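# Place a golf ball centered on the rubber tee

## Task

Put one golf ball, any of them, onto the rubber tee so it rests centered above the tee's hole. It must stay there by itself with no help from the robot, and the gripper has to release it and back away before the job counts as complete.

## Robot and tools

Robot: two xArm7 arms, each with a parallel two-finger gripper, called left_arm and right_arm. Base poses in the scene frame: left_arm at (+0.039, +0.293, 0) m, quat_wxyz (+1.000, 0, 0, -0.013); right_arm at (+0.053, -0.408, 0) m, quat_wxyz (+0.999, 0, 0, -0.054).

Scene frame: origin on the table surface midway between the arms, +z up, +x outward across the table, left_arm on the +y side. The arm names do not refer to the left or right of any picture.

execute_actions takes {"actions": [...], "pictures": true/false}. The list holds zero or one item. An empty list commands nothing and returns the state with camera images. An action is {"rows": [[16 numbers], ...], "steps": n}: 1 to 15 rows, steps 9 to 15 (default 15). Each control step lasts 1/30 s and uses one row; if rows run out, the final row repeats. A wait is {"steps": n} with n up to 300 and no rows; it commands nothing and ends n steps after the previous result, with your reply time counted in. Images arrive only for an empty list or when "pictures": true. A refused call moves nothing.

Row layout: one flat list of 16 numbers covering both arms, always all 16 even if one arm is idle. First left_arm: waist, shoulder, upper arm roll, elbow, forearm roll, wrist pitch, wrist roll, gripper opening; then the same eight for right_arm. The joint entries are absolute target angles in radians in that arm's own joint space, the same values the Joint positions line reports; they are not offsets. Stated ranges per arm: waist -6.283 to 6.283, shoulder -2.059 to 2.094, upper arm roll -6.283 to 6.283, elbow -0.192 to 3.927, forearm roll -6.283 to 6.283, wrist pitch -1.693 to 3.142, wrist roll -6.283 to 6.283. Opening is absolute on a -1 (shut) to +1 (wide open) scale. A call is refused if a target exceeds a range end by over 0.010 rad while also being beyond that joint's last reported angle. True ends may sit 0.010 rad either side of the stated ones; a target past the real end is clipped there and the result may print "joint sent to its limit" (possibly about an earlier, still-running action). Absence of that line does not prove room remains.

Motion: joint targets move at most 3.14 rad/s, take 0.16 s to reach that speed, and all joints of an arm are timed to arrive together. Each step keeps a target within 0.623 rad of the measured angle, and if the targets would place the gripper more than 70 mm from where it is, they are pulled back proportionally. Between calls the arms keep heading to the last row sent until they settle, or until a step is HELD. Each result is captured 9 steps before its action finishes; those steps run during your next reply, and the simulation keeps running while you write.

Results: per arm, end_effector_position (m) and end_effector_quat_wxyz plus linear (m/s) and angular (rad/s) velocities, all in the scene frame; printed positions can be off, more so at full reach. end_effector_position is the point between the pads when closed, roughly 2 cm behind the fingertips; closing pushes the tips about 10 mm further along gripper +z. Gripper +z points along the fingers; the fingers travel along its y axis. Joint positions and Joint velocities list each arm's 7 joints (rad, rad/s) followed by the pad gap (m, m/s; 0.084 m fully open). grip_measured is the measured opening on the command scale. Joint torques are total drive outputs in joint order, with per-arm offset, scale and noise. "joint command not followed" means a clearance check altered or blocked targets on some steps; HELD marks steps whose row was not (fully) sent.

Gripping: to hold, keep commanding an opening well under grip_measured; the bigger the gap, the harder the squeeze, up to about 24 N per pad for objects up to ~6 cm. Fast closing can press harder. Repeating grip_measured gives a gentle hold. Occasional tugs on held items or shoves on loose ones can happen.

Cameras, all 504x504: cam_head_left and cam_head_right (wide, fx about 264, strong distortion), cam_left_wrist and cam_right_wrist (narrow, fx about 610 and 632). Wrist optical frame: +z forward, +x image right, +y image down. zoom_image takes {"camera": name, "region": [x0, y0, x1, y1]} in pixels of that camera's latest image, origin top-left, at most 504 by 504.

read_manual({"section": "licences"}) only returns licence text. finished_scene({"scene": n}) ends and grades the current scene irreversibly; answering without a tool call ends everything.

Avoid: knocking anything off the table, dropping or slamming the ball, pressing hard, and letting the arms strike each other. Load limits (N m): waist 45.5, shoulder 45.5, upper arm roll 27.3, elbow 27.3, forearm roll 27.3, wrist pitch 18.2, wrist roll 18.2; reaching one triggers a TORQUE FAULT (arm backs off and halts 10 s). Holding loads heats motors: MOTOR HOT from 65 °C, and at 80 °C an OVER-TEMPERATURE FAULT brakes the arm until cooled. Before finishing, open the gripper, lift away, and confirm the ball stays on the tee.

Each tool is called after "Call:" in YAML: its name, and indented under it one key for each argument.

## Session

Call:
execute_actions:
  actions: []

Scene clock: 0.00 s of 5700.00 s.
left_arm: end_effector_position=(+0.1319, +0.3275, +0.3046) grip_measured=+1.00 end_effector_quat_wxyz=(+0.416, +0.644, -0.640, +0.047) end_effector_velocity=(-0.000, +0.000, -0.000) end_effector_angular_velocity=(+0.001, +0.000, -0.001) | right_arm: end_effector_position=(+0.6148, -0.9110, +0.3898) grip_measured=+1.00 end_effector_quat_wxyz=(-0.316, +0.593, -0.635, +0.381) end_effector_velocity=(-0.000, -0.001, -0.000) end_effector_angular_velocity=(+0.000, -0.000, -0.001)
Joint positions: left_arm=[-0.102 -0.804  0.661  0.698 -0.068  2.098  1.745  0.084] | right_arm=[-0.735  0.47  -0.021  1.809  1.035  0.742  0.196  0.084]
Joint velocities: left_arm=[ 0.    -0.    -0.    -0.     0.001 -0.     0.     0.   ] | right_arm=[ 0.     0.    -0.001  0.     0.001  0.     0.     0.   ]
Joint torques (N m, as the arm reports them, + toward a larger angle): no reading
Motor temperatures (°C, as the motors report them): left_arm=[31 31 31 29 29 36 35] | right_arm=[34 33 29 33 32 37 38]

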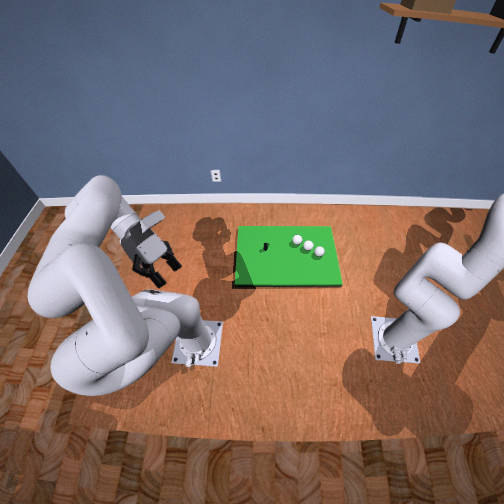

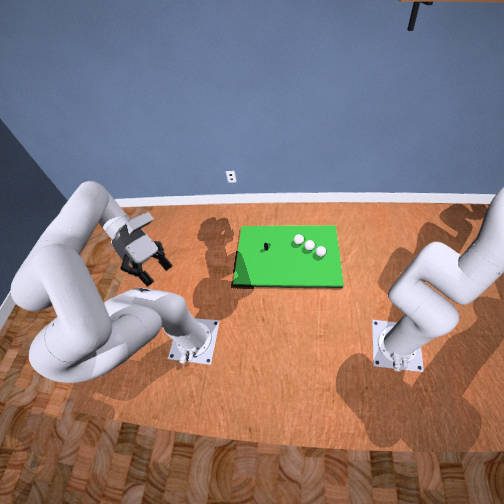

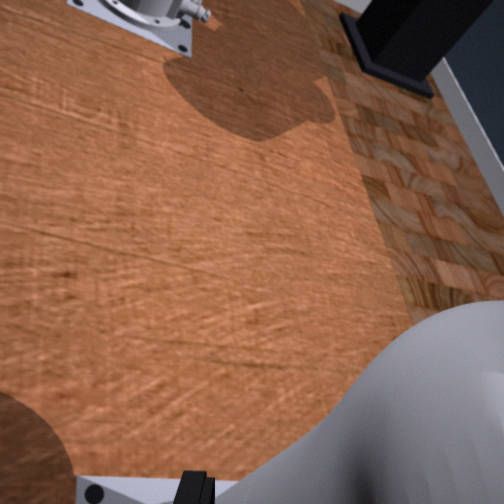

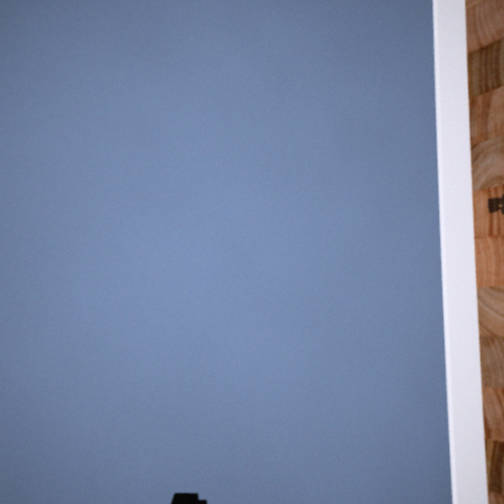

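Call:
execute_actions:
  actions:
    - {"rows":[[-0.102,-0.804,0.661,0.698,-0.068,2.098,1.745,1,0.80,0.1208,0,1.1801,0,1.0593,0,1]],"steps":15}

Call:
execute_actions:
  actions:
    - {"steps":72}
  pictures: true

Scene clock: 0.60 s of 5700.00 s.
left_arm: end_effector_position=(+0.1320, +0.3276, +0.3046) grip_measured=+1.00 end_effector_quat_wxyz=(+0.416, +0.644, -0.640, +0.047) end_effector_velocity=(+0.000, -0.000, +0.000) end_effector_angular_velocity=(-0.001, -0.001, -0.000) | right_arm: end_effector_position=(+0.6396, -0.8413, +0.3639) grip_measured=+1.00 end_effector_quat_wxyz=(-0.304, +0.664, -0.595, +0.334) end_effector_velocity=(+0.209, +0.574, -0.176) end_effector_angular_velocity=(-0.167, +0.639, +1.254)
Joint positions: left_arm=[-0.102 -0.804  0.661  0.698 -0.068  2.098  1.745  0.084] | right_arm=[-0.649  0.421 -0.02   1.723  0.945  0.786  0.169  0.084]
Joint velocities: left_arm=[-0.    -0.    -0.    -0.    -0.001 -0.001  0.    -0.   ] | right_arm=[ 0.666 -0.302  0.108 -0.56  -0.604  0.298 -0.172 -0.   ]
Joint torques (N m, as the arm reports them, + toward a larger angle): left_arm=[-1.8   0.91 -8.53  8.8  -1.03 -0.12 -0.7 ] | right_arm=[ -7.54 -32.39  -3.37  18.78   0.47  -2.03  -0.48]
Motor temperatures (°C, as the motors report them): left_arm=[31 31 31 30 29 36 35] | right_arm=[34 33 29 33 32 37 38]
Steps of this call (steps 1 to 12: nothing new was sent; steps 13 to 18: the first 6 steps of this action). Readings (joint positions):
13: left_arm=[-0.102 -0.804 0.661 0.698 -0.068 2.098 1.745] | right_arm=[-0.735 0.469 -0.021 1.809 1.034 0.743 0.195]
14: left_arm=[-0.102 -0.804 0.661 0.698 -0.068 2.098 1.745] | right_arm=[-0.729 0.466 -0.023 1.802 1.026 0.746 0.193]
16: left_arm=[-0.102 -0.804 0.661 0.698 -0.068 2.098 1.745] | right_arm=[-0.694 0.443 -0.028 1.762 0.986 0.765 0.181]
18: the state above

Scene clock: 3.00 s of 5700.00 s.
left_arm: end_effector_position=(+0.1320, +0.3276, +0.3046) grip_measured=+1.00 end_effector_quat_wxyz=(+0.415, +0.644, -0.640, +0.047) end_effector_velocity=(+0.001, +0.000, -0.000) end_effector_angular_velocity=(+0.001, -0.004, +0.002) | right_arm: end_effector_position=(+0.4382, -0.0892, +0.2000) grip_measured=+1.00 end_effector_quat_wxyz=(-0.000, +0.941, +0.339, +0.000) end_effector_velocity=(-0.001, +0.001, -0.000) end_effector_angular_velocity=(+0.001, -0.000, +0.002)
Joint positions: left_arm=[-0.102 -0.804  0.661  0.698 -0.068  2.098  1.745  0.084] | right_arm=[ 0.8    0.121 -0.     1.18   0.     1.059  0.     0.084]
Joint velocities: left_arm=[-0.    -0.    -0.     0.    -0.    -0.004 -0.    -0.   ] | right_arm=[ 0.001  0.     0.001 -0.     0.    -0.001  0.    -0.   ]
Joint torques (N m, as the arm reports them, + toward a larger angle): left_arm=[-2.32  0.45 -8.39  9.2  -1.44  0.33 -0.89] | right_arm=[  0.41 -24.33   0.59  17.01  -0.28  -2.19  -0.22]
Motor temperatures (°C, as the motors report them): left_arm=[31 31 31 30 29 36 35] | right_arm=[34 33 29 33 32 37 38]
Kept back: nothing.
Steps of this call (steps 1 to 9: the last 9 steps of your previous action; steps 10 to 72: the robot went on to your last target). Readings (joint positions):
1: left_arm=[-0.102 -0.804 0.661 0.698 -0.068 2.098 1.745] | right_arm=[-0.627 0.411 -0.017 1.704 0.925 0.795 0.163]
2: left_arm=[-0.102 -0.804 0.661 0.698 -0.068 2.098 1.745] | right_arm=[-0.606 0.401 -0.016 1.686 0.904 0.805 0.157]
4: left_arm=[-0.102 -0.804 0.661 0.698 -0.068 2.098 1.745] | right_arm=[-0.564 0.382 -0.016 1.651 0.862 0.822 0.146]
8: left_arm=[-0.102 -0.804 0.661 0.698 -0.068 2.098 1.745] | right_arm=[-0.474 0.345 -0.013 1.585 0.773 0.856 0.126]
72: the state above

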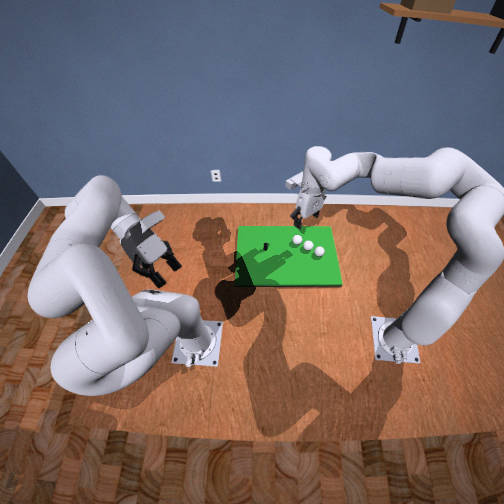

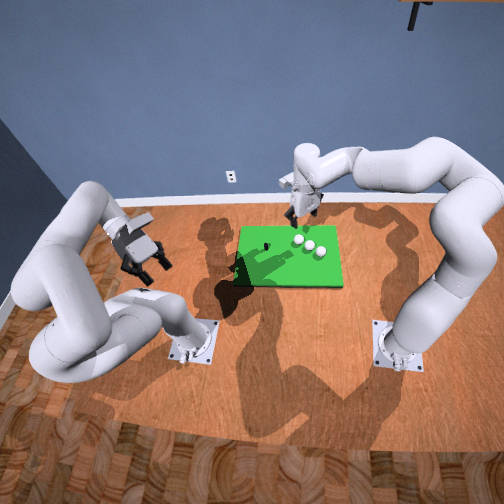

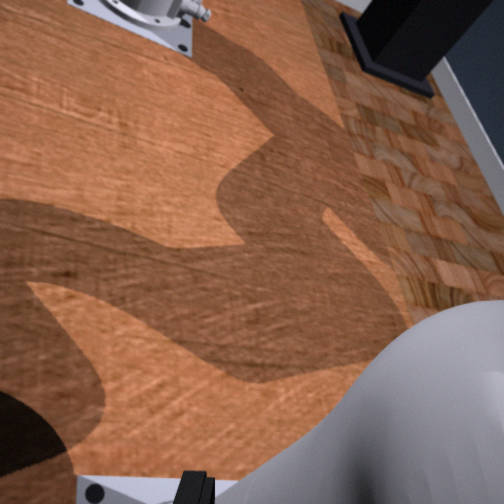

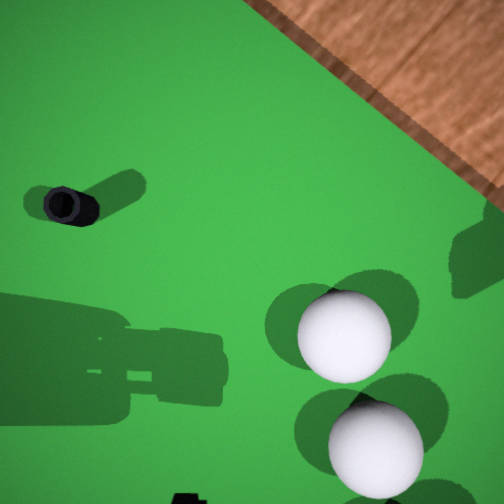

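Call:
zoom_image:
  camera: "cam_right_wrist"
  region: [280,270,410,400]

Call:
zoom_image:
  camera: "cam_right_wrist"
  region: [30,165,114,249]

Region (280, 270, 410, 400) of cam_right_wrist's 504x504 image, scaled by 3.877, with more detail than that image has.

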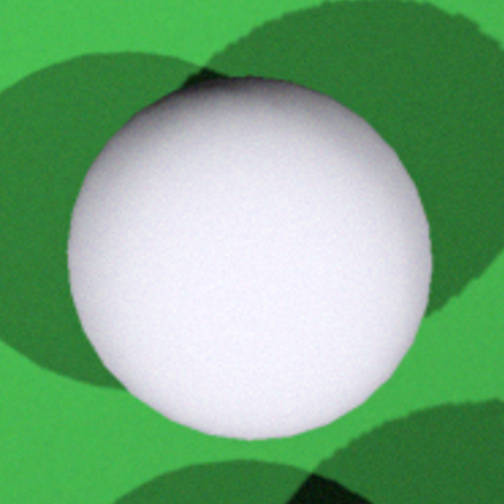

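Region (30, 165, 114, 249) of cam_right_wrist's 504x504 image, scaled by 6.000, with more detail than that image has.

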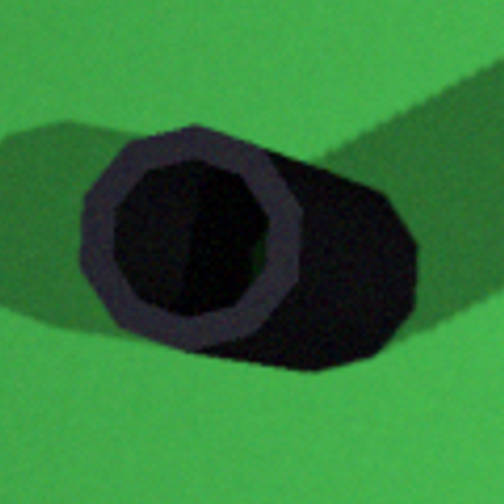

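Call:
execute_actions:
  actions:
    - {"rows":[[-0.102,-0.804,0.661,0.698,-0.068,2.098,1.745,1,0.798,0.135,0,1.18,0,1.045,0,0.9],[-0.102,-0.804,0.661,0.698,-0.068,2.098,1.745,1,0.795,0.16,0,1.18,0,1.02,0,0.8],[-0.102,-0.804,0.661,0.698,-0.068,2.098,1.745,1,0.791,0.19,0,1.18,0,0.99,0,0.7],[-0.102,-0.804,0.661,0.698,-0.068,2.098,1.745,1,0.787,0.222,0,1.18,0,0.958,0,0.6],[-0.102,-0.804,0.661,0.698,-0.068,2.098,1.745,1,0.784,0.254,0,1.18,0,0.926,0,0.5],[-0.102,-0.804,0.661,0.698,-0.068,2.098,1.745,1,0.7815,0.285,0,1.18,0,0.895,0,0.45],[-0.102,-0.804,0.661,0.698,-0.068,2.098,1.745,1,0.7815,0.315,0,1.178,0,0.863,0,0.45],[-0.102,-0.804,0.661,0.698,-0.068,2.098,1.745,1,0.7815,0.3435,0,1.1743,0,0.8308,0,0.45],[-0.102,-0.804,0.661,0.698,-0.068,2.098,1.745,1,0.7815,0.369,0,1.164,0,0.795,0,0.45],[-0.102,-0.804,0.661,0.698,-0.068,2.098,1.745,1,0.7815,0.392,0,1.156,0,0.764,0,0.45],[-0.102,-0.804,0.661,0.698,-0.068,2.098,1.745,1,0.7815,0.412,0,1.151,0,0.739,0,0.45],[-0.102,-0.804,0.661,0.698,-0.068,2.098,1.745,1,0.7815,0.428,0,1.147,0,0.719,0,0.45],[-0.102,-0.804,0.661,0.698,-0.068,2.098,1.745,1,0.7815,0.44,0,1.145,0,0.705,0,0.45],[-0.102,-0.804,0.661,0.698,-0.068,2.098,1.745,1,0.7815,0.446,0,1.144,0,0.698,0,0.45],[-0.102,-0.804,0.661,0.698,-0.068,2.098,1.745,1,0.7815,0.4494,0,1.1438,0,0.6944,0,0.45]],"steps":15}

Call:
execute_actions:
  actions:
    - {"rows":[[-0.102,-0.804,0.661,0.698,-0.068,2.098,1.745,1,0.7815,0.4494,0,1.1438,0,0.6944,0,0.42],[-0.102,-0.804,0.661,0.698,-0.068,2.098,1.745,1,0.7815,0.4494,0,1.1438,0,0.6944,0,0.38],[-0.102,-0.804,0.661,0.698,-0.068,2.098,1.745,1,0.7815,0.4494,0,1.1438,0,0.6944,0,0.34],[-0.102,-0.804,0.661,0.698,-0.068,2.098,1.745,1,0.7815,0.4494,0,1.1438,0,0.6944,0,0.3],[-0.102,-0.804,0.661,0.698,-0.068,2.098,1.745,1,0.7815,0.4494,0,1.1438,0,0.6944,0,0.25],[-0.102,-0.804,0.661,0.698,-0.068,2.098,1.745,1,0.7815,0.4494,0,1.1438,0,0.6944,0,0.2],[-0.102,-0.804,0.661,0.698,-0.068,2.098,1.745,1,0.7815,0.4494,0,1.1438,0,0.6944,0,0.15],[-0.102,-0.804,0.661,0.698,-0.068,2.098,1.745,1,0.7815,0.4494,0,1.1438,0,0.6944,0,0.1],[-0.102,-0.804,0.661,0.698,-0.068,2.098,1.745,1,0.7815,0.4494,0,1.1438,0,0.6944,0,0.05],[-0.102,-0.804,0.661,0.698,-0.068,2.098,1.745,1,0.7815,0.4494,0,1.1438,0,0.6944,0,0.0],[-0.102,-0.804,0.661,0.698,-0.068,2.098,1.745,1,0.7815,0.4494,0,1.1438,0,0.6944,0,-0.05],[-0.102,-0.804,0.661,0.698,-0.068,2.098,1.745,1,0.7815,0.4494,0,1.1438,0,0.6944,0,-0.12],[-0.102,-0.804,0.661,0.698,-0.068,2.098,1.745,1,0.7815,0.4494,0,1.1438,0,0.6944,0,-0.2],[-0.102,-0.804,0.661,0.698,-0.068,2.098,1.745,1,0.7815,0.4494,0,1.1438,0,0.6944,0,-0.3]],"steps":15}

Call:
execute_actions:
  actions:
    - {"rows":[[-0.102,-0.804,0.661,0.698,-0.068,2.098,1.745,1,0.7815,0.446,0,1.15,0,0.704,0,-0.3],[-0.102,-0.804,0.661,0.698,-0.068,2.098,1.745,1,0.7815,0.44,0,1.165,0,0.725,0,-0.3],[-0.102,-0.804,0.661,0.698,-0.068,2.098,1.745,1,0.784,0.435,0,1.19,0,0.755,0,-0.3],[-0.102,-0.804,0.661,0.698,-0.068,2.098,1.745,1,0.79,0.432,0,1.225,0,0.793,0,-0.3],[-0.102,-0.804,0.661,0.698,-0.068,2.098,1.745,1,0.80,0.432,0,1.265,0,0.833,0,-0.3],[-0.102,-0.804,0.661,0.698,-0.068,2.098,1.745,1,0.815,0.435,0,1.31,0,0.875,0,-0.3],[-0.102,-0.804,0.661,0.698,-0.068,2.098,1.745,1,0.835,0.44,0,1.355,0,0.915,0,-0.3],[-0.102,-0.804,0.661,0.698,-0.068,2.098,1.745,1,0.86,0.447,0,1.4,0,0.953,0,-0.3],[-0.102,-0.804,0.661,0.698,-0.068,2.098,1.745,1,0.885,0.455,0,1.445,0,0.99,0,-0.3],[-0.102,-0.804,0.661,0.698,-0.068,2.098,1.745,1,0.91,0.464,0,1.485,0,1.021,0,-0.3],[-0.102,-0.804,0.661,0.698,-0.068,2.098,1.745,1,0.935,0.473,0,1.52,0,1.047,0,-0.3],[-0.102,-0.804,0.661,0.698,-0.068,2.098,1.745,1,0.957,0.48,0,1.547,0,1.067,0,-0.3],[-0.102,-0.804,0.661,0.698,-0.068,2.098,1.745,1,0.975,0.486,0,1.566,0,1.08,0,-0.3],[-0.102,-0.804,0.661,0.698,-0.068,2.098,1.745,1,0.988,0.489,0,1.577,0,1.088,0,-0.3],[-0.102,-0.804,0.661,0.698,-0.068,2.098,1.745,1,0.995,0.4907,0,1.5821,0,1.0914,0,-0.3]],"steps":15}

Call:
execute_actions:
  actions:
    - {"steps":26}
  pictures: true

Call:
zoom_image:
  camera: "cam_right_wrist"
  region: [260,354,410,504]

Scene clock: 6.10 s of 5700.00 s.
left_arm: end_effector_position=(+0.1320, +0.3276, +0.3046) grip_measured=+1.00 end_effector_quat_wxyz=(+0.415, +0.644, -0.640, +0.047) end_effector_velocity=(-0.000, -0.000, +0.000) end_effector_angular_velocity=(-0.002, +0.000, -0.000) | right_arm: end_effector_position=(+0.4514, -0.0836, +0.1720) grip_measured=+0.49 end_effector_quat_wxyz=(-0.001, +0.942, +0.335, +0.003) end_effector_velocity=(+0.111, +0.025, -0.360) end_effector_angular_velocity=(-0.047, +0.057, -0.098)
Joint positions: left_arm=[-0.102 -0.804  0.661  0.698 -0.068  2.098  1.745  0.084] | right_arm=[ 0.791  0.189  0.     1.183  0.     0.987 -0.     0.065]
Joint velocities: left_arm=[-0.    -0.    -0.    -0.    -0.002  0.001 -0.     0.   ] | right_arm=[-0.091  0.792 -0.007 -0.028 -0.    -0.746 -0.    -0.08 ]
Joint torques (N m, as the arm reports them, + toward a larger angle): left_arm=[-2.39  0.83 -8.36  9.17 -1.43  0.07 -0.41] | right_arm=[ -1.42 -19.57   0.65  13.67   0.12  -2.29  -0.47]
Motor temperatures (°C, as the motors report them): left_arm=[31 31 31 30 29 36 35] | right_arm=[34 33 29 34 32 37 38]
Steps of this call (steps 1 to 15: the robot went on to your last target; steps 16 to 87: nothing new was sent; steps 88 to 93: the first 6 steps of this action). Readings (joint positions):
88: left_arm=[-0.102 -0.804 0.661 0.698 -0.068 2.098 1.745] | right_arm=[0.800 0.121 0.000 1.180 -0.000 1.059 -0.000]
89: left_arm=[-0.102 -0.804 0.661 0.698 -0.068 2.098 1.745] | right_arm=[0.800 0.124 0.000 1.181 0.000 1.055 -0.000]
91: left_arm=[-0.102 -0.804 0.661 0.698 -0.068 2.098 1.745] | right_arm=[0.797 0.145 0.001 1.183 0.000 1.030 -0.000]
93: the state above

Scene clock: 6.60 s of 5700.00 s.
left_arm: end_effector_position=(+0.1320, +0.3276, +0.3046) grip_measured=+1.00 end_effector_quat_wxyz=(+0.415, +0.644, -0.640, +0.047) end_effector_velocity=(-0.000, -0.000, +0.000) end_effector_angular_velocity=(-0.002, +0.000, -0.000) | right_arm: end_effector_position=(+0.4676, -0.0774, +0.0451) grip_measured=+0.23 end_effector_quat_wxyz=(-0.000, +0.944, +0.330, +0.001) end_effector_velocity=(+0.018, +0.013, +0.015) end_effector_angular_velocity=(+0.042, -0.053, -0.003)
Joint positions: left_arm=[-0.102 -0.804  0.661  0.698 -0.068  2.098  1.745  0.084] | right_arm=[ 0.782  0.446  0.     1.146  0.     0.697 -0.     0.054]
Joint velocities: left_arm=[-0.     0.     0.    -0.    -0.001  0.001  0.     0.   ] | right_arm=[-0.001 -0.007 -0.001  0.024  0.    -0.037  0.    -0.062]
Joint torques (N m, as the arm reports them, + toward a larger angle): left_arm=[-2.77  0.82 -8.36  9.2  -0.98  0.13 -0.77] | right_arm=[ -0.31 -28.07   1.17  14.08   0.33  -1.72  -0.2 ]
Motor temperatures (°C, as the motors report them): left_arm=[31 31 31 30 29 36 35] | right_arm=[34 33 29 34 32 37 38]
Steps of this call (steps 1 to 9: the last 9 steps of your previous action; steps 10 to 15: the first 6 steps of this action). Readings (joint positions):
10: left_arm=[-0.102 -0.804 0.661 0.698 -0.068 2.098 1.745] | right_arm=[0.782 0.433 0.000 1.144 -0.000 0.720 -0.000]
11: left_arm=[-0.102 -0.804 0.661 0.698 -0.068 2.098 1.745] | right_arm=[0.782 0.441 0.000 1.142 -0.000 0.711 -0.000]
13: left_arm=[-0.102 -0.804 0.661 0.698 -0.068 2.098 1.745] | right_arm=[0.782 0.446 0.000 1.143 -0.000 0.701 -0.000]
15: the state above

Scene clock: 7.10 s of 5700.00 s.
left_arm: end_effector_position=(+0.1320, +0.3276, +0.3046) grip_measured=+1.00 end_effector_quat_wxyz=(+0.415, +0.644, -0.640, +0.047) end_effector_velocity=(-0.000, +0.001, -0.000) end_effector_angular_velocity=(+0.002, +0.000, -0.000) | right_arm: end_effector_position=(+0.4721, -0.0714, +0.0618) grip_measured=-0.05 end_effector_quat_wxyz=(+0.002, +0.943, +0.332, -0.004) end_effector_velocity=(+0.087, +0.141, +0.261) end_effector_angular_velocity=(+0.015, -0.034, +0.107)
Joint positions: left_arm=[-0.102 -0.804  0.661  0.698 -0.068  2.098  1.745  0.084] | right_arm=[ 0.786  0.439 -0.001  1.195 -0.     0.764  0.     0.042]
Joint velocities: left_arm=[-0.     0.     0.001 -0.     0.003 -0.     0.    -0.   ] | right_arm=[ 0.129 -0.075 -0.024  0.767 -0.     0.806  0.     0.   ]
Joint torques (N m, as the arm reports them, + toward a larger angle): left_arm=[-2.83  0.66 -8.32  9.59 -0.96  0.   -0.64] | right_arm=[  6.61 -32.36   3.88  20.55  -0.12  -2.26   0.07]
Motor temperatures (°C, as the motors report them): left_arm=[31 31 31 30 29 36 35] | right_arm=[34 33 29 34 32 37 38]
Steps of this call (steps 1 to 9: the last 9 steps of your previous action; steps 10 to 15: the first 6 steps of this action). Readings (joint positions):
10: left_arm=[-0.102 -0.804 0.661 0.698 -0.068 2.098 1.745] | right_arm=[0.782 0.448 -0.000 1.145 0.000 0.695 0.000]
11: left_arm=[-0.102 -0.804 0.661 0.698 -0.068 2.098 1.745] | right_arm=[0.782 0.448 0.000 1.146 -0.000 0.698 -0.000]
13: left_arm=[-0.102 -0.804 0.661 0.698 -0.068 2.098 1.745] | right_arm=[0.782 0.445 -0.000 1.158 -0.000 0.720 -0.000]
15: the state above

Scene clock: 7.97 s of 5700.00 s.
left_arm: end_effector_position=(+0.1320, +0.3276, +0.3046) grip_measured=+1.00 end_effector_quat_wxyz=(+0.415, +0.644, -0.640, +0.047) end_effector_velocity=(-0.000, -0.000, +0.000) end_effector_angular_velocity=(-0.001, +0.002, -0.001) | right_arm: end_effector_position=(+0.4323, +0.0568, +0.1598) grip_measured=-0.05 end_effector_quat_wxyz=(+0.000, +0.903, +0.429, -0.000) end_effector_velocity=(+0.002, -0.001, +0.001) end_effector_angular_velocity=(+0.000, -0.003, -0.004)
Joint positions: left_arm=[-0.102 -0.804  0.661  0.698 -0.068  2.098  1.745  0.084] | right_arm=[ 0.995  0.491 -0.     1.582 -0.     1.091 -0.     0.042]
Joint velocities: left_arm=[-0.     0.    -0.    -0.    -0.001  0.002 -0.    -0.   ] | right_arm=[ 0.001  0.    -0.005  0.002  0.     0.     0.     0.   ]
Joint torques (N m, as the arm reports them, + toward a larger angle): left_arm=[-1.68  0.89 -8.24  9.3  -1.21  0.13 -0.9 ] | right_arm=[ -0.18 -32.4    0.5   16.96  -0.16  -2.03  -0.35]
Motor temperatures (°C, as the motors report them): left_arm=[31 31 31 30 29 36 35] | right_arm=[34 33 29 34 32 37 38]
Kept back: nothing.
Steps of this call (steps 1 to 9: the last 9 steps of your previous action; steps 10 to 26: the robot went on to your last target). Readings (joint positions):
1: left_arm=[-0.102 -0.804 0.661 0.698 -0.068 2.098 1.745] | right_arm=[0.792 0.437 -0.002 1.224 -0.000 0.793 0.000]
2: left_arm=[-0.102 -0.804 0.661 0.698 -0.068 2.098 1.745] | right_arm=[0.801 0.436 -0.003 1.259 -0.000 0.825 0.000]
4: left_arm=[-0.102 -0.804 0.661 0.698 -0.068 2.098 1.745] | right_arm=[0.830 0.439 -0.003 1.337 -0.000 0.892 0.000]
8: left_arm=[-0.102 -0.804 0.661 0.698 -0.068 2.098 1.745] | right_arm=[0.915 0.464 0.001 1.481 0.000 1.011 -0.000]
26: the state above

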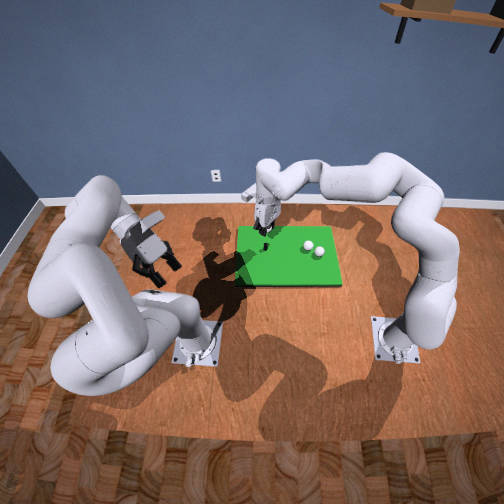

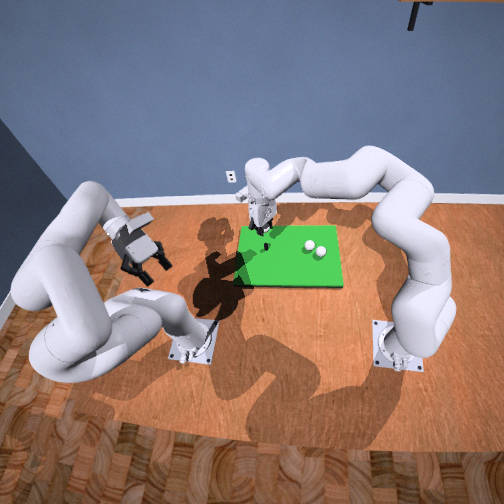

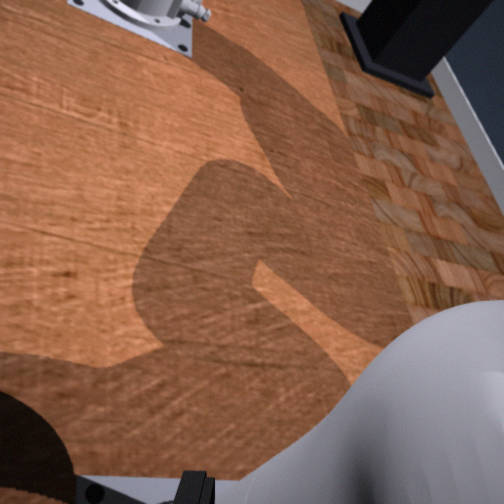

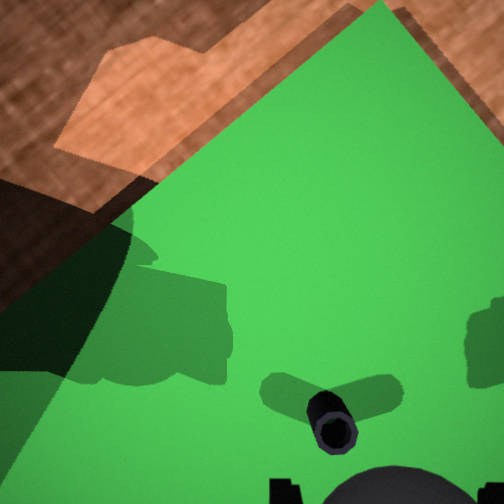

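Region (260, 354, 410, 504) of cam_right_wrist's 504x504 image, scaled by 3.360, with more detail than that image has.

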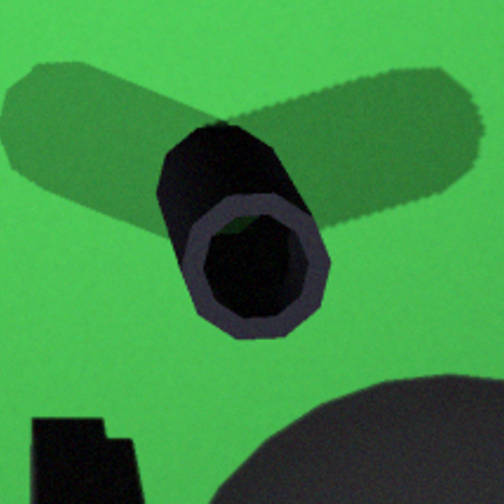

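Call:
execute_actions:
  actions:
    - {"rows":[[-0.102,-0.804,0.661,0.698,-0.068,2.098,1.745,1,0.996,0.494,0,1.577,0,1.083,0,-0.3],[-0.102,-0.804,0.661,0.698,-0.068,2.098,1.745,1,0.996,0.501,0,1.568,0,1.067,0,-0.3],[-0.102,-0.804,0.661,0.698,-0.068,2.098,1.745,1,0.996,0.511,0,1.556,0,1.045,0,-0.3],[-0.102,-0.804,0.661,0.698,-0.068,2.098,1.745,1,0.996,0.522,0,1.544,0,1.022,0,-0.3],[-0.102,-0.804,0.661,0.698,-0.068,2.098,1.745,1,0.996,0.534,0,1.532,0,0.998,0,-0.3],[-0.102,-0.804,0.661,0.698,-0.068,2.098,1.745,1,0.996,0.546,0,1.522,0,0.976,0,-0.3],[-0.102,-0.804,0.661,0.698,-0.068,2.098,1.745,1,0.996,0.557,0,1.514,0,0.957,0,-0.3],[-0.102,-0.804,0.661,0.698,-0.068,2.098,1.745,1,0.996,0.566,0,1.508,0,0.942,0,-0.3],[-0.102,-0.804,0.661,0.698,-0.068,2.098,1.745,1,0.996,0.573,0,1.504,0,0.931,0,-0.3],[-0.102,-0.804,0.661,0.698,-0.068,2.098,1.745,1,0.996,0.578,0,1.5015,0,0.9235,0,-0.3],[-0.102,-0.804,0.661,0.698,-0.068,2.098,1.745,1,0.996,0.582,0,1.4995,0,0.9175,0,-0.3],[-0.102,-0.804,0.661,0.698,-0.068,2.098,1.745,1,0.996,0.584,0,1.4986,0,0.9146,0,-0.3],[-0.102,-0.804,0.661,0.698,-0.068,2.098,1.745,1,0.996,0.5855,0,1.498,0,0.9125,0,-0.3],[-0.102,-0.804,0.661,0.698,-0.068,2.098,1.745,1,0.996,0.5866,0,1.4974,0,0.9108,0,-0.3],[-0.102,-0.804,0.661,0.698,-0.068,2.098,1.745,1,0.996,0.5876,0,1.497,0,0.9094,0,-0.3]],"steps":15}

Call:
execute_actions:
  actions:
    - {"rows":[[-0.102,-0.804,0.661,0.698,-0.068,2.098,1.745,1,0.996,0.5884,0,1.4967,0,0.9083,0,-0.3],[-0.102,-0.804,0.661,0.698,-0.068,2.098,1.745,1,0.996,0.5891,0,1.4963,0,0.9072,0,-0.3],[-0.102,-0.804,0.661,0.698,-0.068,2.098,1.745,1,0.996,0.5899,0,1.496,0,0.9061,0,-0.3],[-0.102,-0.804,0.661,0.698,-0.068,2.098,1.745,1,0.996,0.5906,0,1.4957,0,0.9051,0,-0.3]],"steps":9}

Call:
execute_actions:
  actions:
    - {"steps":16}

Scene clock: 9.33 s of 5700.00 s.
left_arm: end_effector_position=(+0.1320, +0.3276, +0.3046) grip_measured=+1.00 end_effector_quat_wxyz=(+0.415, +0.644, -0.640, +0.047) end_effector_velocity=(-0.000, -0.000, +0.000) end_effector_angular_velocity=(-0.001, +0.001, -0.001) | right_arm: end_effector_position=(+0.4329, +0.0588, +0.1410) grip_measured=-0.05 end_effector_quat_wxyz=(-0.001, +0.903, +0.429, +0.003) end_effector_velocity=(-0.008, -0.004, -0.257) end_effector_angular_velocity=(-0.034, +0.031, +0.004)
Joint positions: left_arm=[-0.102 -0.804  0.661  0.698 -0.068  2.098  1.745  0.084] | right_arm=[ 0.996  0.511  0.     1.556  0.     1.039 -0.     0.042]
Joint velocities: left_arm=[-0.     0.    -0.     0.    -0.     0.001  0.    -0.   ] | right_arm=[ 0.002  0.286  0.003 -0.31   0.001 -0.55   0.    -0.   ]
Joint torques (N m, as the arm reports them, + toward a larger angle): left_arm=[-2.34 -0.16 -8.15  9.59 -1.22  0.21 -0.45] | right_arm=[ -0.21 -25.97   0.93  14.84   0.5   -1.61  -0.29]
Motor temperatures (°C, as the motors report them): left_arm=[31 31 31 30 29 36 35] | right_arm=[34 33 29 34 32 37 38]
Steps of this call (steps 1 to 15: the robot went on to your last target; steps 16 to 35: nothing new was sent; steps 36 to 41: the first 6 steps of this action). Readings (joint positions):
36: left_arm=[-0.102 -0.804 0.661 0.698 -0.068 2.098 1.745] | right_arm=[0.995 0.491 -0.000 1.582 -0.000 1.091 -0.000]
37: left_arm=[-0.102 -0.804 0.661 0.698 -0.068 2.098 1.745] | right_arm=[0.995 0.491 -0.000 1.581 -0.000 1.088 0.000]
39: left_arm=[-0.102 -0.804 0.661 0.698 -0.068 2.098 1.745] | right_arm=[0.996 0.497 -0.000 1.573 0.000 1.071 0.000]
41: the state above

Scene clock: 9.63 s of 5700.00 s.
left_arm: end_effector_position=(+0.1320, +0.3276, +0.3046) grip_measured=+1.00 end_effector_quat_wxyz=(+0.415, +0.644, -0.640, +0.047) end_effector_velocity=(-0.000, +0.000, -0.000) end_effector_angular_velocity=(+0.001, +0.000, -0.000) | right_arm: end_effector_position=(+0.4311, +0.0565, +0.0830) grip_measured=-0.05 end_effector_quat_wxyz=(+0.001, +0.903, +0.429, -0.002) end_effector_velocity=(+0.015, +0.017, -0.014) end_effector_angular_velocity=(+0.064, -0.052, -0.001)
Joint positions: left_arm=[-0.102 -0.804  0.661  0.698 -0.068  2.098  1.745  0.084] | right_arm=[ 0.996  0.584  0.     1.498 -0.     0.919 -0.     0.042]
Joint velocities: left_arm=[-0.     0.    -0.     0.     0.001 -0.     0.    -0.   ] | right_arm=[-0.     0.037 -0.001 -0.002  0.    -0.121  0.     0.   ]
Joint torques (N m, as the arm reports them, + toward a larger angle): left_arm=[-2.07 -0.23 -8.78  8.76 -1.02  0.09 -0.69] | right_arm=[  0.1  -34.79   0.81  17.96   0.22  -2.36  -0.22]
Motor temperatures (°C, as the motors report them): left_arm=[31 31 31 30 29 36 35] | right_arm=[34 33 29 34 32 37 38]
Kept back: the last 9 steps of this action.
Steps of this call (steps 1 to 9: the last 9 steps of your previous action). Readings (joint positions):
1: left_arm=[-0.102 -0.804 0.661 0.698 -0.068 2.098 1.745] | right_arm=[0.996 0.522 0.000 1.545 0.000 1.020 -0.000]
2: left_arm=[-0.102 -0.804 0.661 0.698 -0.068 2.098 1.745] | right_arm=[0.996 0.533 0.000 1.534 0.000 1.000 -0.000]
4: left_arm=[-0.102 -0.804 0.661 0.698 -0.068 2.098 1.745] | right_arm=[0.996 0.557 0.000 1.515 -0.000 0.964 -0.000]
8: left_arm=[-0.102 -0.804 0.661 0.698 -0.068 2.098 1.745] | right_arm=[0.996 0.582 0.000 1.499 -0.000 0.923 -0.000]
9: the state above

Scene clock: 10.17 s of 5700.00 s.
left_arm: end_effector_position=(+0.1320, +0.3276, +0.3046) grip_measured=+1.00 end_effector_quat_wxyz=(+0.415, +0.644, -0.640, +0.047) end_effector_velocity=(-0.001, +0.000, -0.000) end_effector_angular_velocity=(+0.000, +0.002, -0.001) | right_arm: end_effector_position=(+0.4319, +0.0575, +0.0793) grip_measured=-0.05 end_effector_quat_wxyz=(-0.000, +0.903, +0.429, +0.000) end_effector_velocity=(-0.001, -0.000, -0.001) end_effector_angular_velocity=(-0.002, +0.002, +0.001)
Joint positions: left_arm=[-0.102 -0.804  0.661  0.698 -0.068  2.098  1.745  0.084] | right_arm=[ 0.996  0.59  -0.     1.496  0.     0.905 -0.     0.042]
Joint velocities: left_arm=[0.    0.    0.    0.    0.001 0.002 0.    0.   ] | right_arm=[ 0.     0.001  0.    -0.001  0.    -0.    -0.     0.   ]
Joint torques (N m, as the arm reports them, + toward a larger angle): left_arm=[-2.37  0.39 -8.11  8.94 -0.95 -0.1  -0.66] | right_arm=[ -0.14 -32.71   0.85  16.45   0.73  -2.27  -0.25]
Motor temperatures (°C, as the motors report them): left_arm=[31 31 31 30 29 36 35] | right_arm=[34 33 29 34 32 37 38]
Kept back: nothing.
Steps of this call (steps 1 to 9: the last 9 steps of your previous action; steps 10 to 16: the robot went on to your last target). Readings (joint positions):
1: left_arm=[-0.102 -0.804 0.661 0.698 -0.068 2.098 1.745] | right_arm=[0.996 0.585 0.000 1.499 -0.000 0.915 0.000]
2: left_arm=[-0.102 -0.804 0.661 0.698 -0.068 2.098 1.745] | right_arm=[0.996 0.586 -0.000 1.499 0.000 0.912 0.000]
4: left_arm=[-0.102 -0.804 0.661 0.698 -0.068 2.098 1.745] | right_arm=[0.996 0.587 -0.000 1.498 0.000 0.909 0.000]
8: left_arm=[-0.102 -0.804 0.661 0.698 -0.068 2.098 1.745] | right_arm=[0.996 0.590 -0.000 1.496 0.000 0.906 -0.000]
16: the state above

Call:
execute_actions:
  actions:
    - {"rows":[[-0.102,-0.804,0.661,0.698,-0.068,2.098,1.745,1,0.996,0.5918,0,1.4952,0,0.9034,0,-0.3],[-0.102,-0.804,0.661,0.698,-0.068,2.098,1.745,1,0.996,0.593,0,1.4947,0,0.9017,0,-0.3]],"steps":9}

Call:
execute_actions:
  actions:
    - {"steps":13}

Scene clock: 10.40 s of 5700.00 s.
left_arm: end_effector_position=(+0.1320, +0.3276, +0.3046) grip_measured=+1.00 end_effector_quat_wxyz=(+0.415, +0.644, -0.640, +0.047) end_effector_velocity=(-0.000, -0.000, +0.000) end_effector_angular_velocity=(-0.002, +0.001, -0.002) | right_arm: end_effector_position=(+0.4318, +0.0574, +0.0791) grip_measured=-0.05 end_effector_quat_wxyz=(-0.000, +0.903, +0.429, +0.000) end_effector_velocity=(+0.000, -0.000, -0.000) end_effector_angular_velocity=(-0.001, +0.001, -0.001)
Joint positions: left_arm=[-0.102 -0.804  0.661  0.698 -0.068  2.098  1.745  0.084] | right_arm=[ 0.996  0.591  0.     1.496  0.     0.905 -0.     0.042]
Joint velocities: left_arm=[-0.    -0.    -0.001 -0.    -0.001  0.002  0.     0.   ] | right_arm=[-0.     0.    -0.001 -0.     0.     0.001 -0.     0.   ]
Joint torques (N m, as the arm reports them, + toward a larger angle): left_arm=[-2.19  1.4  -8.37  9.34 -0.87 -0.14 -1.06] | right_arm=[  0.26 -32.91   0.4   16.6    0.47  -2.02  -0.27]
Motor temperatures (°C, as the motors report them): left_arm=[31 31 31 30 29 36 35] | right_arm=[34 33 29 34 32 37 38]
Kept back: the last 9 steps of this action.
Steps of this call (steps 1 to 7: the robot went on to your last target). Readings (joint positions):
1: left_arm=[-0.102 -0.804 0.661 0.698 -0.068 2.098 1.745] | right_arm=[0.996 0.590 -0.000 1.496 0.000 0.905 -0.000]
2: left_arm=[-0.102 -0.804 0.661 0.698 -0.068 2.098 1.745] | right_arm=[0.996 0.590 -0.000 1.496 0.000 0.905 0.000]
4: left_arm=[-0.102 -0.804 0.661 0.698 -0.068 2.098 1.745] | right_arm=[0.996 0.591 -0.000 1.496 0.000 0.905 -0.000]
7: the state above

Scene clock: 10.83 s of 5700.00 s.
left_arm: end_effector_position=(+0.1320, +0.3276, +0.3046) grip_measured=+1.00 end_effector_quat_wxyz=(+0.415, +0.644, -0.640, +0.047) end_effector_velocity=(-0.000, +0.000, -0.000) end_effector_angular_velocity=(+0.000, +0.000, -0.000) | right_arm: end_effector_position=(+0.4319, +0.0576, +0.0779) grip_measured=-0.05 end_effector_quat_wxyz=(-0.000, +0.903, +0.429, +0.000) end_effector_velocity=(+0.001, -0.001, -0.000) end_effector_angular_velocity=(-0.001, -0.000, -0.001)
Joint positions: left_arm=[-0.102 -0.804  0.661  0.698 -0.068  2.098  1.745  0.084] | right_arm=[ 0.996  0.593 -0.     1.495 -0.     0.902  0.     0.042]
Joint velocities: left_arm=[ 0.     0.    -0.    -0.     0.001  0.     0.    -0.   ] | right_arm=[-0.     0.001 -0.001 -0.    -0.    -0.    -0.     0.   ]
Joint torques (N m, as the arm reports them, + toward a larger angle): left_arm=[-2.09  0.23 -8.61  9.59 -1.32 -0.18 -0.63] | right_arm=[  0.48 -31.26   1.07  15.53   0.14  -2.    -0.02]
Motor temperatures (°C, as the motors report them): left_arm=[31 31 31 30 29 36 35] | right_arm=[34 33 29 34 32 37 38]
Kept back: nothing.
Steps of this call (steps 1 to 9: the last 9 steps of your previous action; steps 10 to 13: the robot went on to your last target). Readings (joint positions):
1: left_arm=[-0.102 -0.804 0.661 0.698 -0.068 2.098 1.745] | right_arm=[0.996 0.591 -0.000 1.496 0.000 0.905 -0.000]
2: left_arm=[-0.102 -0.804 0.661 0.698 -0.068 2.098 1.745] | right_arm=[0.996 0.591 -0.000 1.496 0.000 0.904 -0.000]
4: left_arm=[-0.102 -0.804 0.661 0.698 -0.068 2.098 1.745] | right_arm=[0.996 0.592 -0.000 1.495 0.000 0.903 0.000]
8: left_arm=[-0.102 -0.804 0.661 0.698 -0.068 2.098 1.745] | right_arm=[0.996 0.592 -0.000 1.495 -0.000 0.902 0.000]
13: the state above

Call:
execute_actions:
  actions:
    - {"rows":[[-0.102,-0.804,0.661,0.698,-0.068,2.098,1.745,1,0.996,0.592,0,1.4951,0,0.9031,0,-0.15],[-0.102,-0.804,0.661,0.698,-0.068,2.098,1.745,1,0.996,0.592,0,1.4951,0,0.9031,0,-0.08],[-0.102,-0.804,0.661,0.698,-0.068,2.098,1.745,1,0.996,0.592,0,1.4951,0,0.9031,0,-0.05],[-0.102,-0.804,0.661,0.698,-0.068,2.098,1.745,1,0.996,0.592,0,1.4951,0,0.9031,0,-0.03],[-0.102,-0.804,0.661,0.698,-0.068,2.098,1.745,1,0.996,0.592,0,1.4951,0,0.9031,0,-0.01],[-0.102,-0.804,0.661,0.698,-0.068,2.098,1.745,1,0.996,0.592,0,1.4951,0,0.9031,0,0.02],[-0.102,-0.804,0.661,0.698,-0.068,2.098,1.745,1,0.996,0.592,0,1.4951,0,0.9031,0,0.06],[-0.102,-0.804,0.661,0.698,-0.068,2.098,1.745,1,0.996,0.592,0,1.4951,0,0.9031,0,0.12],[-0.102,-0.804,0.661,0.698,-0.068,2.098,1.745,1,0.996,0.592,0,1.4951,0,0.9031,0,0.2],[-0.102,-0.804,0.661,0.698,-0.068,2.098,1.745,1,0.996,0.592,0,1.4951,0,0.9031,0,0.3],[-0.102,-0.804,0.661,0.698,-0.068,2.098,1.745,1,0.996,0.592,0,1.4951,0,0.9031,0,0.42]],"steps":11}

Call:
execute_actions:
  actions:
    - {"rows":[[-0.102,-0.804,0.661,0.698,-0.068,2.098,1.745,1,0.996,0.585,0,1.495,0,0.91,0,0.55],[-0.102,-0.804,0.661,0.698,-0.068,2.098,1.745,1,0.996,0.57,0,1.495,0,0.925,0,0.7],[-0.102,-0.804,0.661,0.698,-0.068,2.098,1.745,1,0.996,0.55,0,1.495,0,0.945,0,0.8],[-0.102,-0.804,0.661,0.698,-0.068,2.098,1.745,1,0.996,0.525,0,1.495,0,0.97,0,0.9],[-0.102,-0.804,0.661,0.698,-0.068,2.098,1.745,1,0.996,0.495,0,1.495,0,1.0,0,1],[-0.102,-0.804,0.661,0.698,-0.068,2.098,1.745,1,0.996,0.465,0,1.495,0,1.03,0,1],[-0.102,-0.804,0.661,0.698,-0.068,2.098,1.745,1,0.996,0.435,0,1.495,0,1.06,0,1],[-0.102,-0.804,0.661,0.698,-0.068,2.098,1.745,1,0.996,0.405,0,1.495,0,1.09,0,1],[-0.102,-0.804,0.661,0.698,-0.068,2.098,1.745,1,0.996,0.375,0,1.495,0,1.12,0,1],[-0.102,-0.804,0.661,0.698,-0.068,2.098,1.745,1,0.996,0.345,0,1.495,0,1.15,0,1],[-0.102,-0.804,0.661,0.698,-0.068,2.098,1.745,1,0.996,0.315,0,1.495,0,1.18,0,1],[-0.102,-0.804,0.661,0.698,-0.068,2.098,1.745,1,0.996,0.29,0,1.495,0,1.205,0,1],[-0.102,-0.804,0.661,0.698,-0.068,2.098,1.745,1,0.996,0.27,0,1.495,0,1.225,0,1],[-0.102,-0.804,0.661,0.698,-0.068,2.098,1.745,1,0.996,0.257,0,1.495,0,1.238,0,1],[-0.102,-0.804,0.661,0.698,-0.068,2.098,1.745,1,0.996,0.25,0,1.495,0,1.245,0,1]],"steps":15}

Call:
execute_actions:
  actions:
    - {"steps":19}
  pictures: true

Scene clock: 12.27 s of 5700.00 s.
left_arm: end_effector_position=(+0.1320, +0.3276, +0.3046) grip_measured=+1.00 end_effector_quat_wxyz=(+0.415, +0.644, -0.640, +0.047) end_effector_velocity=(-0.000, +0.000, -0.000) end_effector_angular_velocity=(+0.002, +0.000, -0.001) | right_arm: end_effector_position=(+0.4318, +0.0574, +0.0777) grip_measured=-0.05 end_effector_quat_wxyz=(-0.000, +0.903, +0.429, -0.000) end_effector_velocity=(-0.001, -0.002, +0.002) end_effector_angular_velocity=(-0.005, +0.004, -0.000)
Joint positions: left_arm=[-0.102 -0.804  0.661  0.698 -0.068  2.098  1.745  0.084] | right_arm=[ 0.996  0.593 -0.     1.495 -0.     0.902 -0.     0.042]
Joint velocities: left_arm=[ 0.    -0.    -0.     0.     0.002  0.     0.     0.   ] | right_arm=[-0.    -0.005 -0.    -0.    -0.     0.011  0.    -0.   ]
Joint torques (N m, as the arm reports them, + toward a larger angle): left_arm=[-2.46  0.52 -8.47  9.34 -0.79  0.13 -0.49] | right_arm=[  0.45 -30.69   0.77  14.72   0.32  -1.92  -0.07]
Motor temperatures (°C, as the motors report them): left_arm=[31 31 31 30 29 36 35] | right_arm=[34 33 29 35 32 37 38]
Steps of this call (steps 1 to 15: the robot went on to your last target; steps 16 to 41: nothing new was sent; steps 42 to 43: the first 2 steps of this action). Readings (joint positions):
42: left_arm=[-0.102 -0.804 0.661 0.698 -0.068 2.098 1.745] | right_arm=[0.996 0.593 -0.000 1.495 -0.000 0.902 -0.000]
43: the state above

Scene clock: 12.77 s of 5700.00 s.
left_arm: end_effector_position=(+0.1320, +0.3276, +0.3046) grip_measured=+1.00 end_effector_quat_wxyz=(+0.415, +0.644, -0.640, +0.047) end_effector_velocity=(-0.000, -0.000, +0.000) end_effector_angular_velocity=(-0.000, +0.000, -0.001) | right_arm: end_effector_position=(+0.4280, +0.0528, +0.1004) grip_measured=+0.98 end_effector_quat_wxyz=(+0.002, +0.903, +0.429, -0.004) end_effector_velocity=(-0.027, -0.034, +0.323) end_effector_angular_velocity=(+0.021, -0.017, -0.001)
Joint positions: left_arm=[-0.102 -0.804  0.661  0.698 -0.068  2.098  1.745  0.084] | right_arm=[ 0.996  0.546  0.     1.492 -0.     0.954  0.     0.083]
Joint velocities: left_arm=[-0.    -0.    -0.    -0.     0.     0.     0.001 -0.   ] | right_arm=[ 0.    -0.61  -0.001  0.011  0.     0.593  0.     0.034]
Joint torques (N m, as the arm reports them, + toward a larger angle): left_arm=[-2.29  1.33 -7.96  9.36 -1.1   0.04 -1.  ] | right_arm=[  0.33 -42.13   0.7   20.36   0.68  -2.1   -0.01]
Motor temperatures (°C, as the motors report them): left_arm=[31 31 31 30 29 36 35] | right_arm=[34 33 29 35 32 37 38]
Steps of this call (steps 1 to 9: the last 9 steps of your previous action; steps 10 to 15: the first 6 steps of this action). Readings (joint positions):
10: left_arm=[-0.102 -0.804 0.661 0.698 -0.068 2.098 1.745] | right_arm=[0.996 0.593 -0.000 1.494 0.000 0.904 -0.000]
11: left_arm=[-0.102 -0.804 0.661 0.698 -0.068 2.098 1.745] | right_arm=[0.996 0.591 -0.000 1.494 0.000 0.906 0.000]
13: left_arm=[-0.102 -0.804 0.661 0.698 -0.068 2.098 1.745] | right_arm=[0.996 0.578 0.000 1.492 -0.000 0.922 0.000]
15: the state above

Scene clock: 13.40 s of 5700.00 s.
left_arm: end_effector_position=(+0.1320, +0.3276, +0.3046) grip_measured=+1.00 end_effector_quat_wxyz=(+0.415, +0.644, -0.640, +0.047) end_effector_velocity=(-0.000, -0.000, +0.000) end_effector_angular_velocity=(-0.000, -0.000, +0.000) | right_arm: end_effector_position=(+0.3989, +0.0171, +0.2474) grip_measured=+1.00 end_effector_quat_wxyz=(+0.001, +0.903, +0.429, -0.002) end_effector_velocity=(+0.004, +0.004, +0.018) end_effector_angular_velocity=(+0.027, -0.022, -0.001)
Joint positions: left_arm=[-0.102 -0.804  0.661  0.698 -0.068  2.098  1.745  0.084] | right_arm=[ 0.996  0.253  0.     1.493 -0.     1.245  0.     0.084]
Joint velocities: left_arm=[ 0. -0.  0. -0. -0.  0.  0.  0.] | right_arm=[-0.    -0.018 -0.001  0.019 -0.     0.003 -0.     0.   ]
Joint torques (N m, as the arm reports them, + toward a larger angle): left_arm=[-2.19  0.8  -8.27  8.88 -1.43  0.01 -0.69] | right_arm=[  0.25 -28.36   1.59  17.67   0.48  -2.25  -0.26]
Motor temperatures (°C, as the motors report them): left_arm=[31 31 31 30 29 36 35] | right_arm=[34 33 29 35 32 37 38]
Kept back: nothing.
Steps of this call (steps 1 to 9: the last 9 steps of your previous action; steps 10 to 19: the robot went on to your last target). Readings (joint positions):
1: left_arm=[-0.102 -0.804 0.661 0.698 -0.068 2.098 1.745] | right_arm=[0.996 0.524 0.000 1.492 -0.000 0.975 0.000]
2: left_arm=[-0.102 -0.804 0.661 0.698 -0.068 2.098 1.745] | right_arm=[0.996 0.498 0.000 1.494 -0.000 1.000 0.000]
4: left_arm=[-0.102 -0.804 0.661 0.698 -0.068 2.098 1.745] | right_arm=[0.996 0.441 -0.000 1.496 0.000 1.053 0.000]
8: left_arm=[-0.102 -0.804 0.661 0.698 -0.068 2.098 1.745] | right_arm=[0.996 0.325 -0.000 1.498 0.000 1.167 -0.000]
19: the state above

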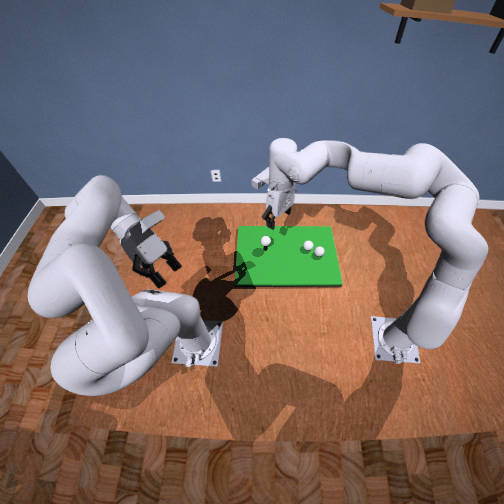

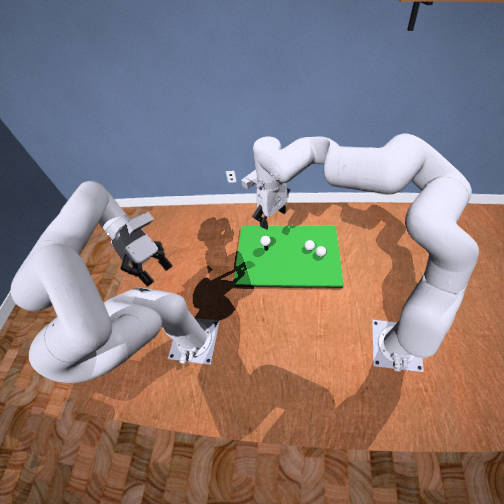

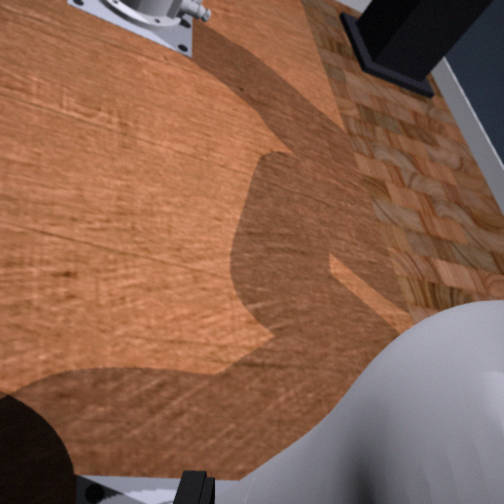

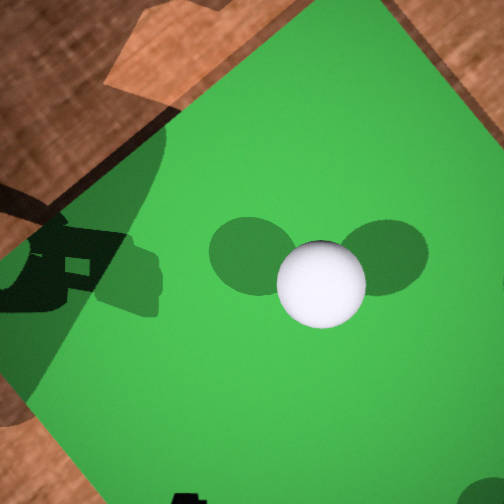

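Call:
finished_scene:
  scene: 2

The scene is finished: the task was done.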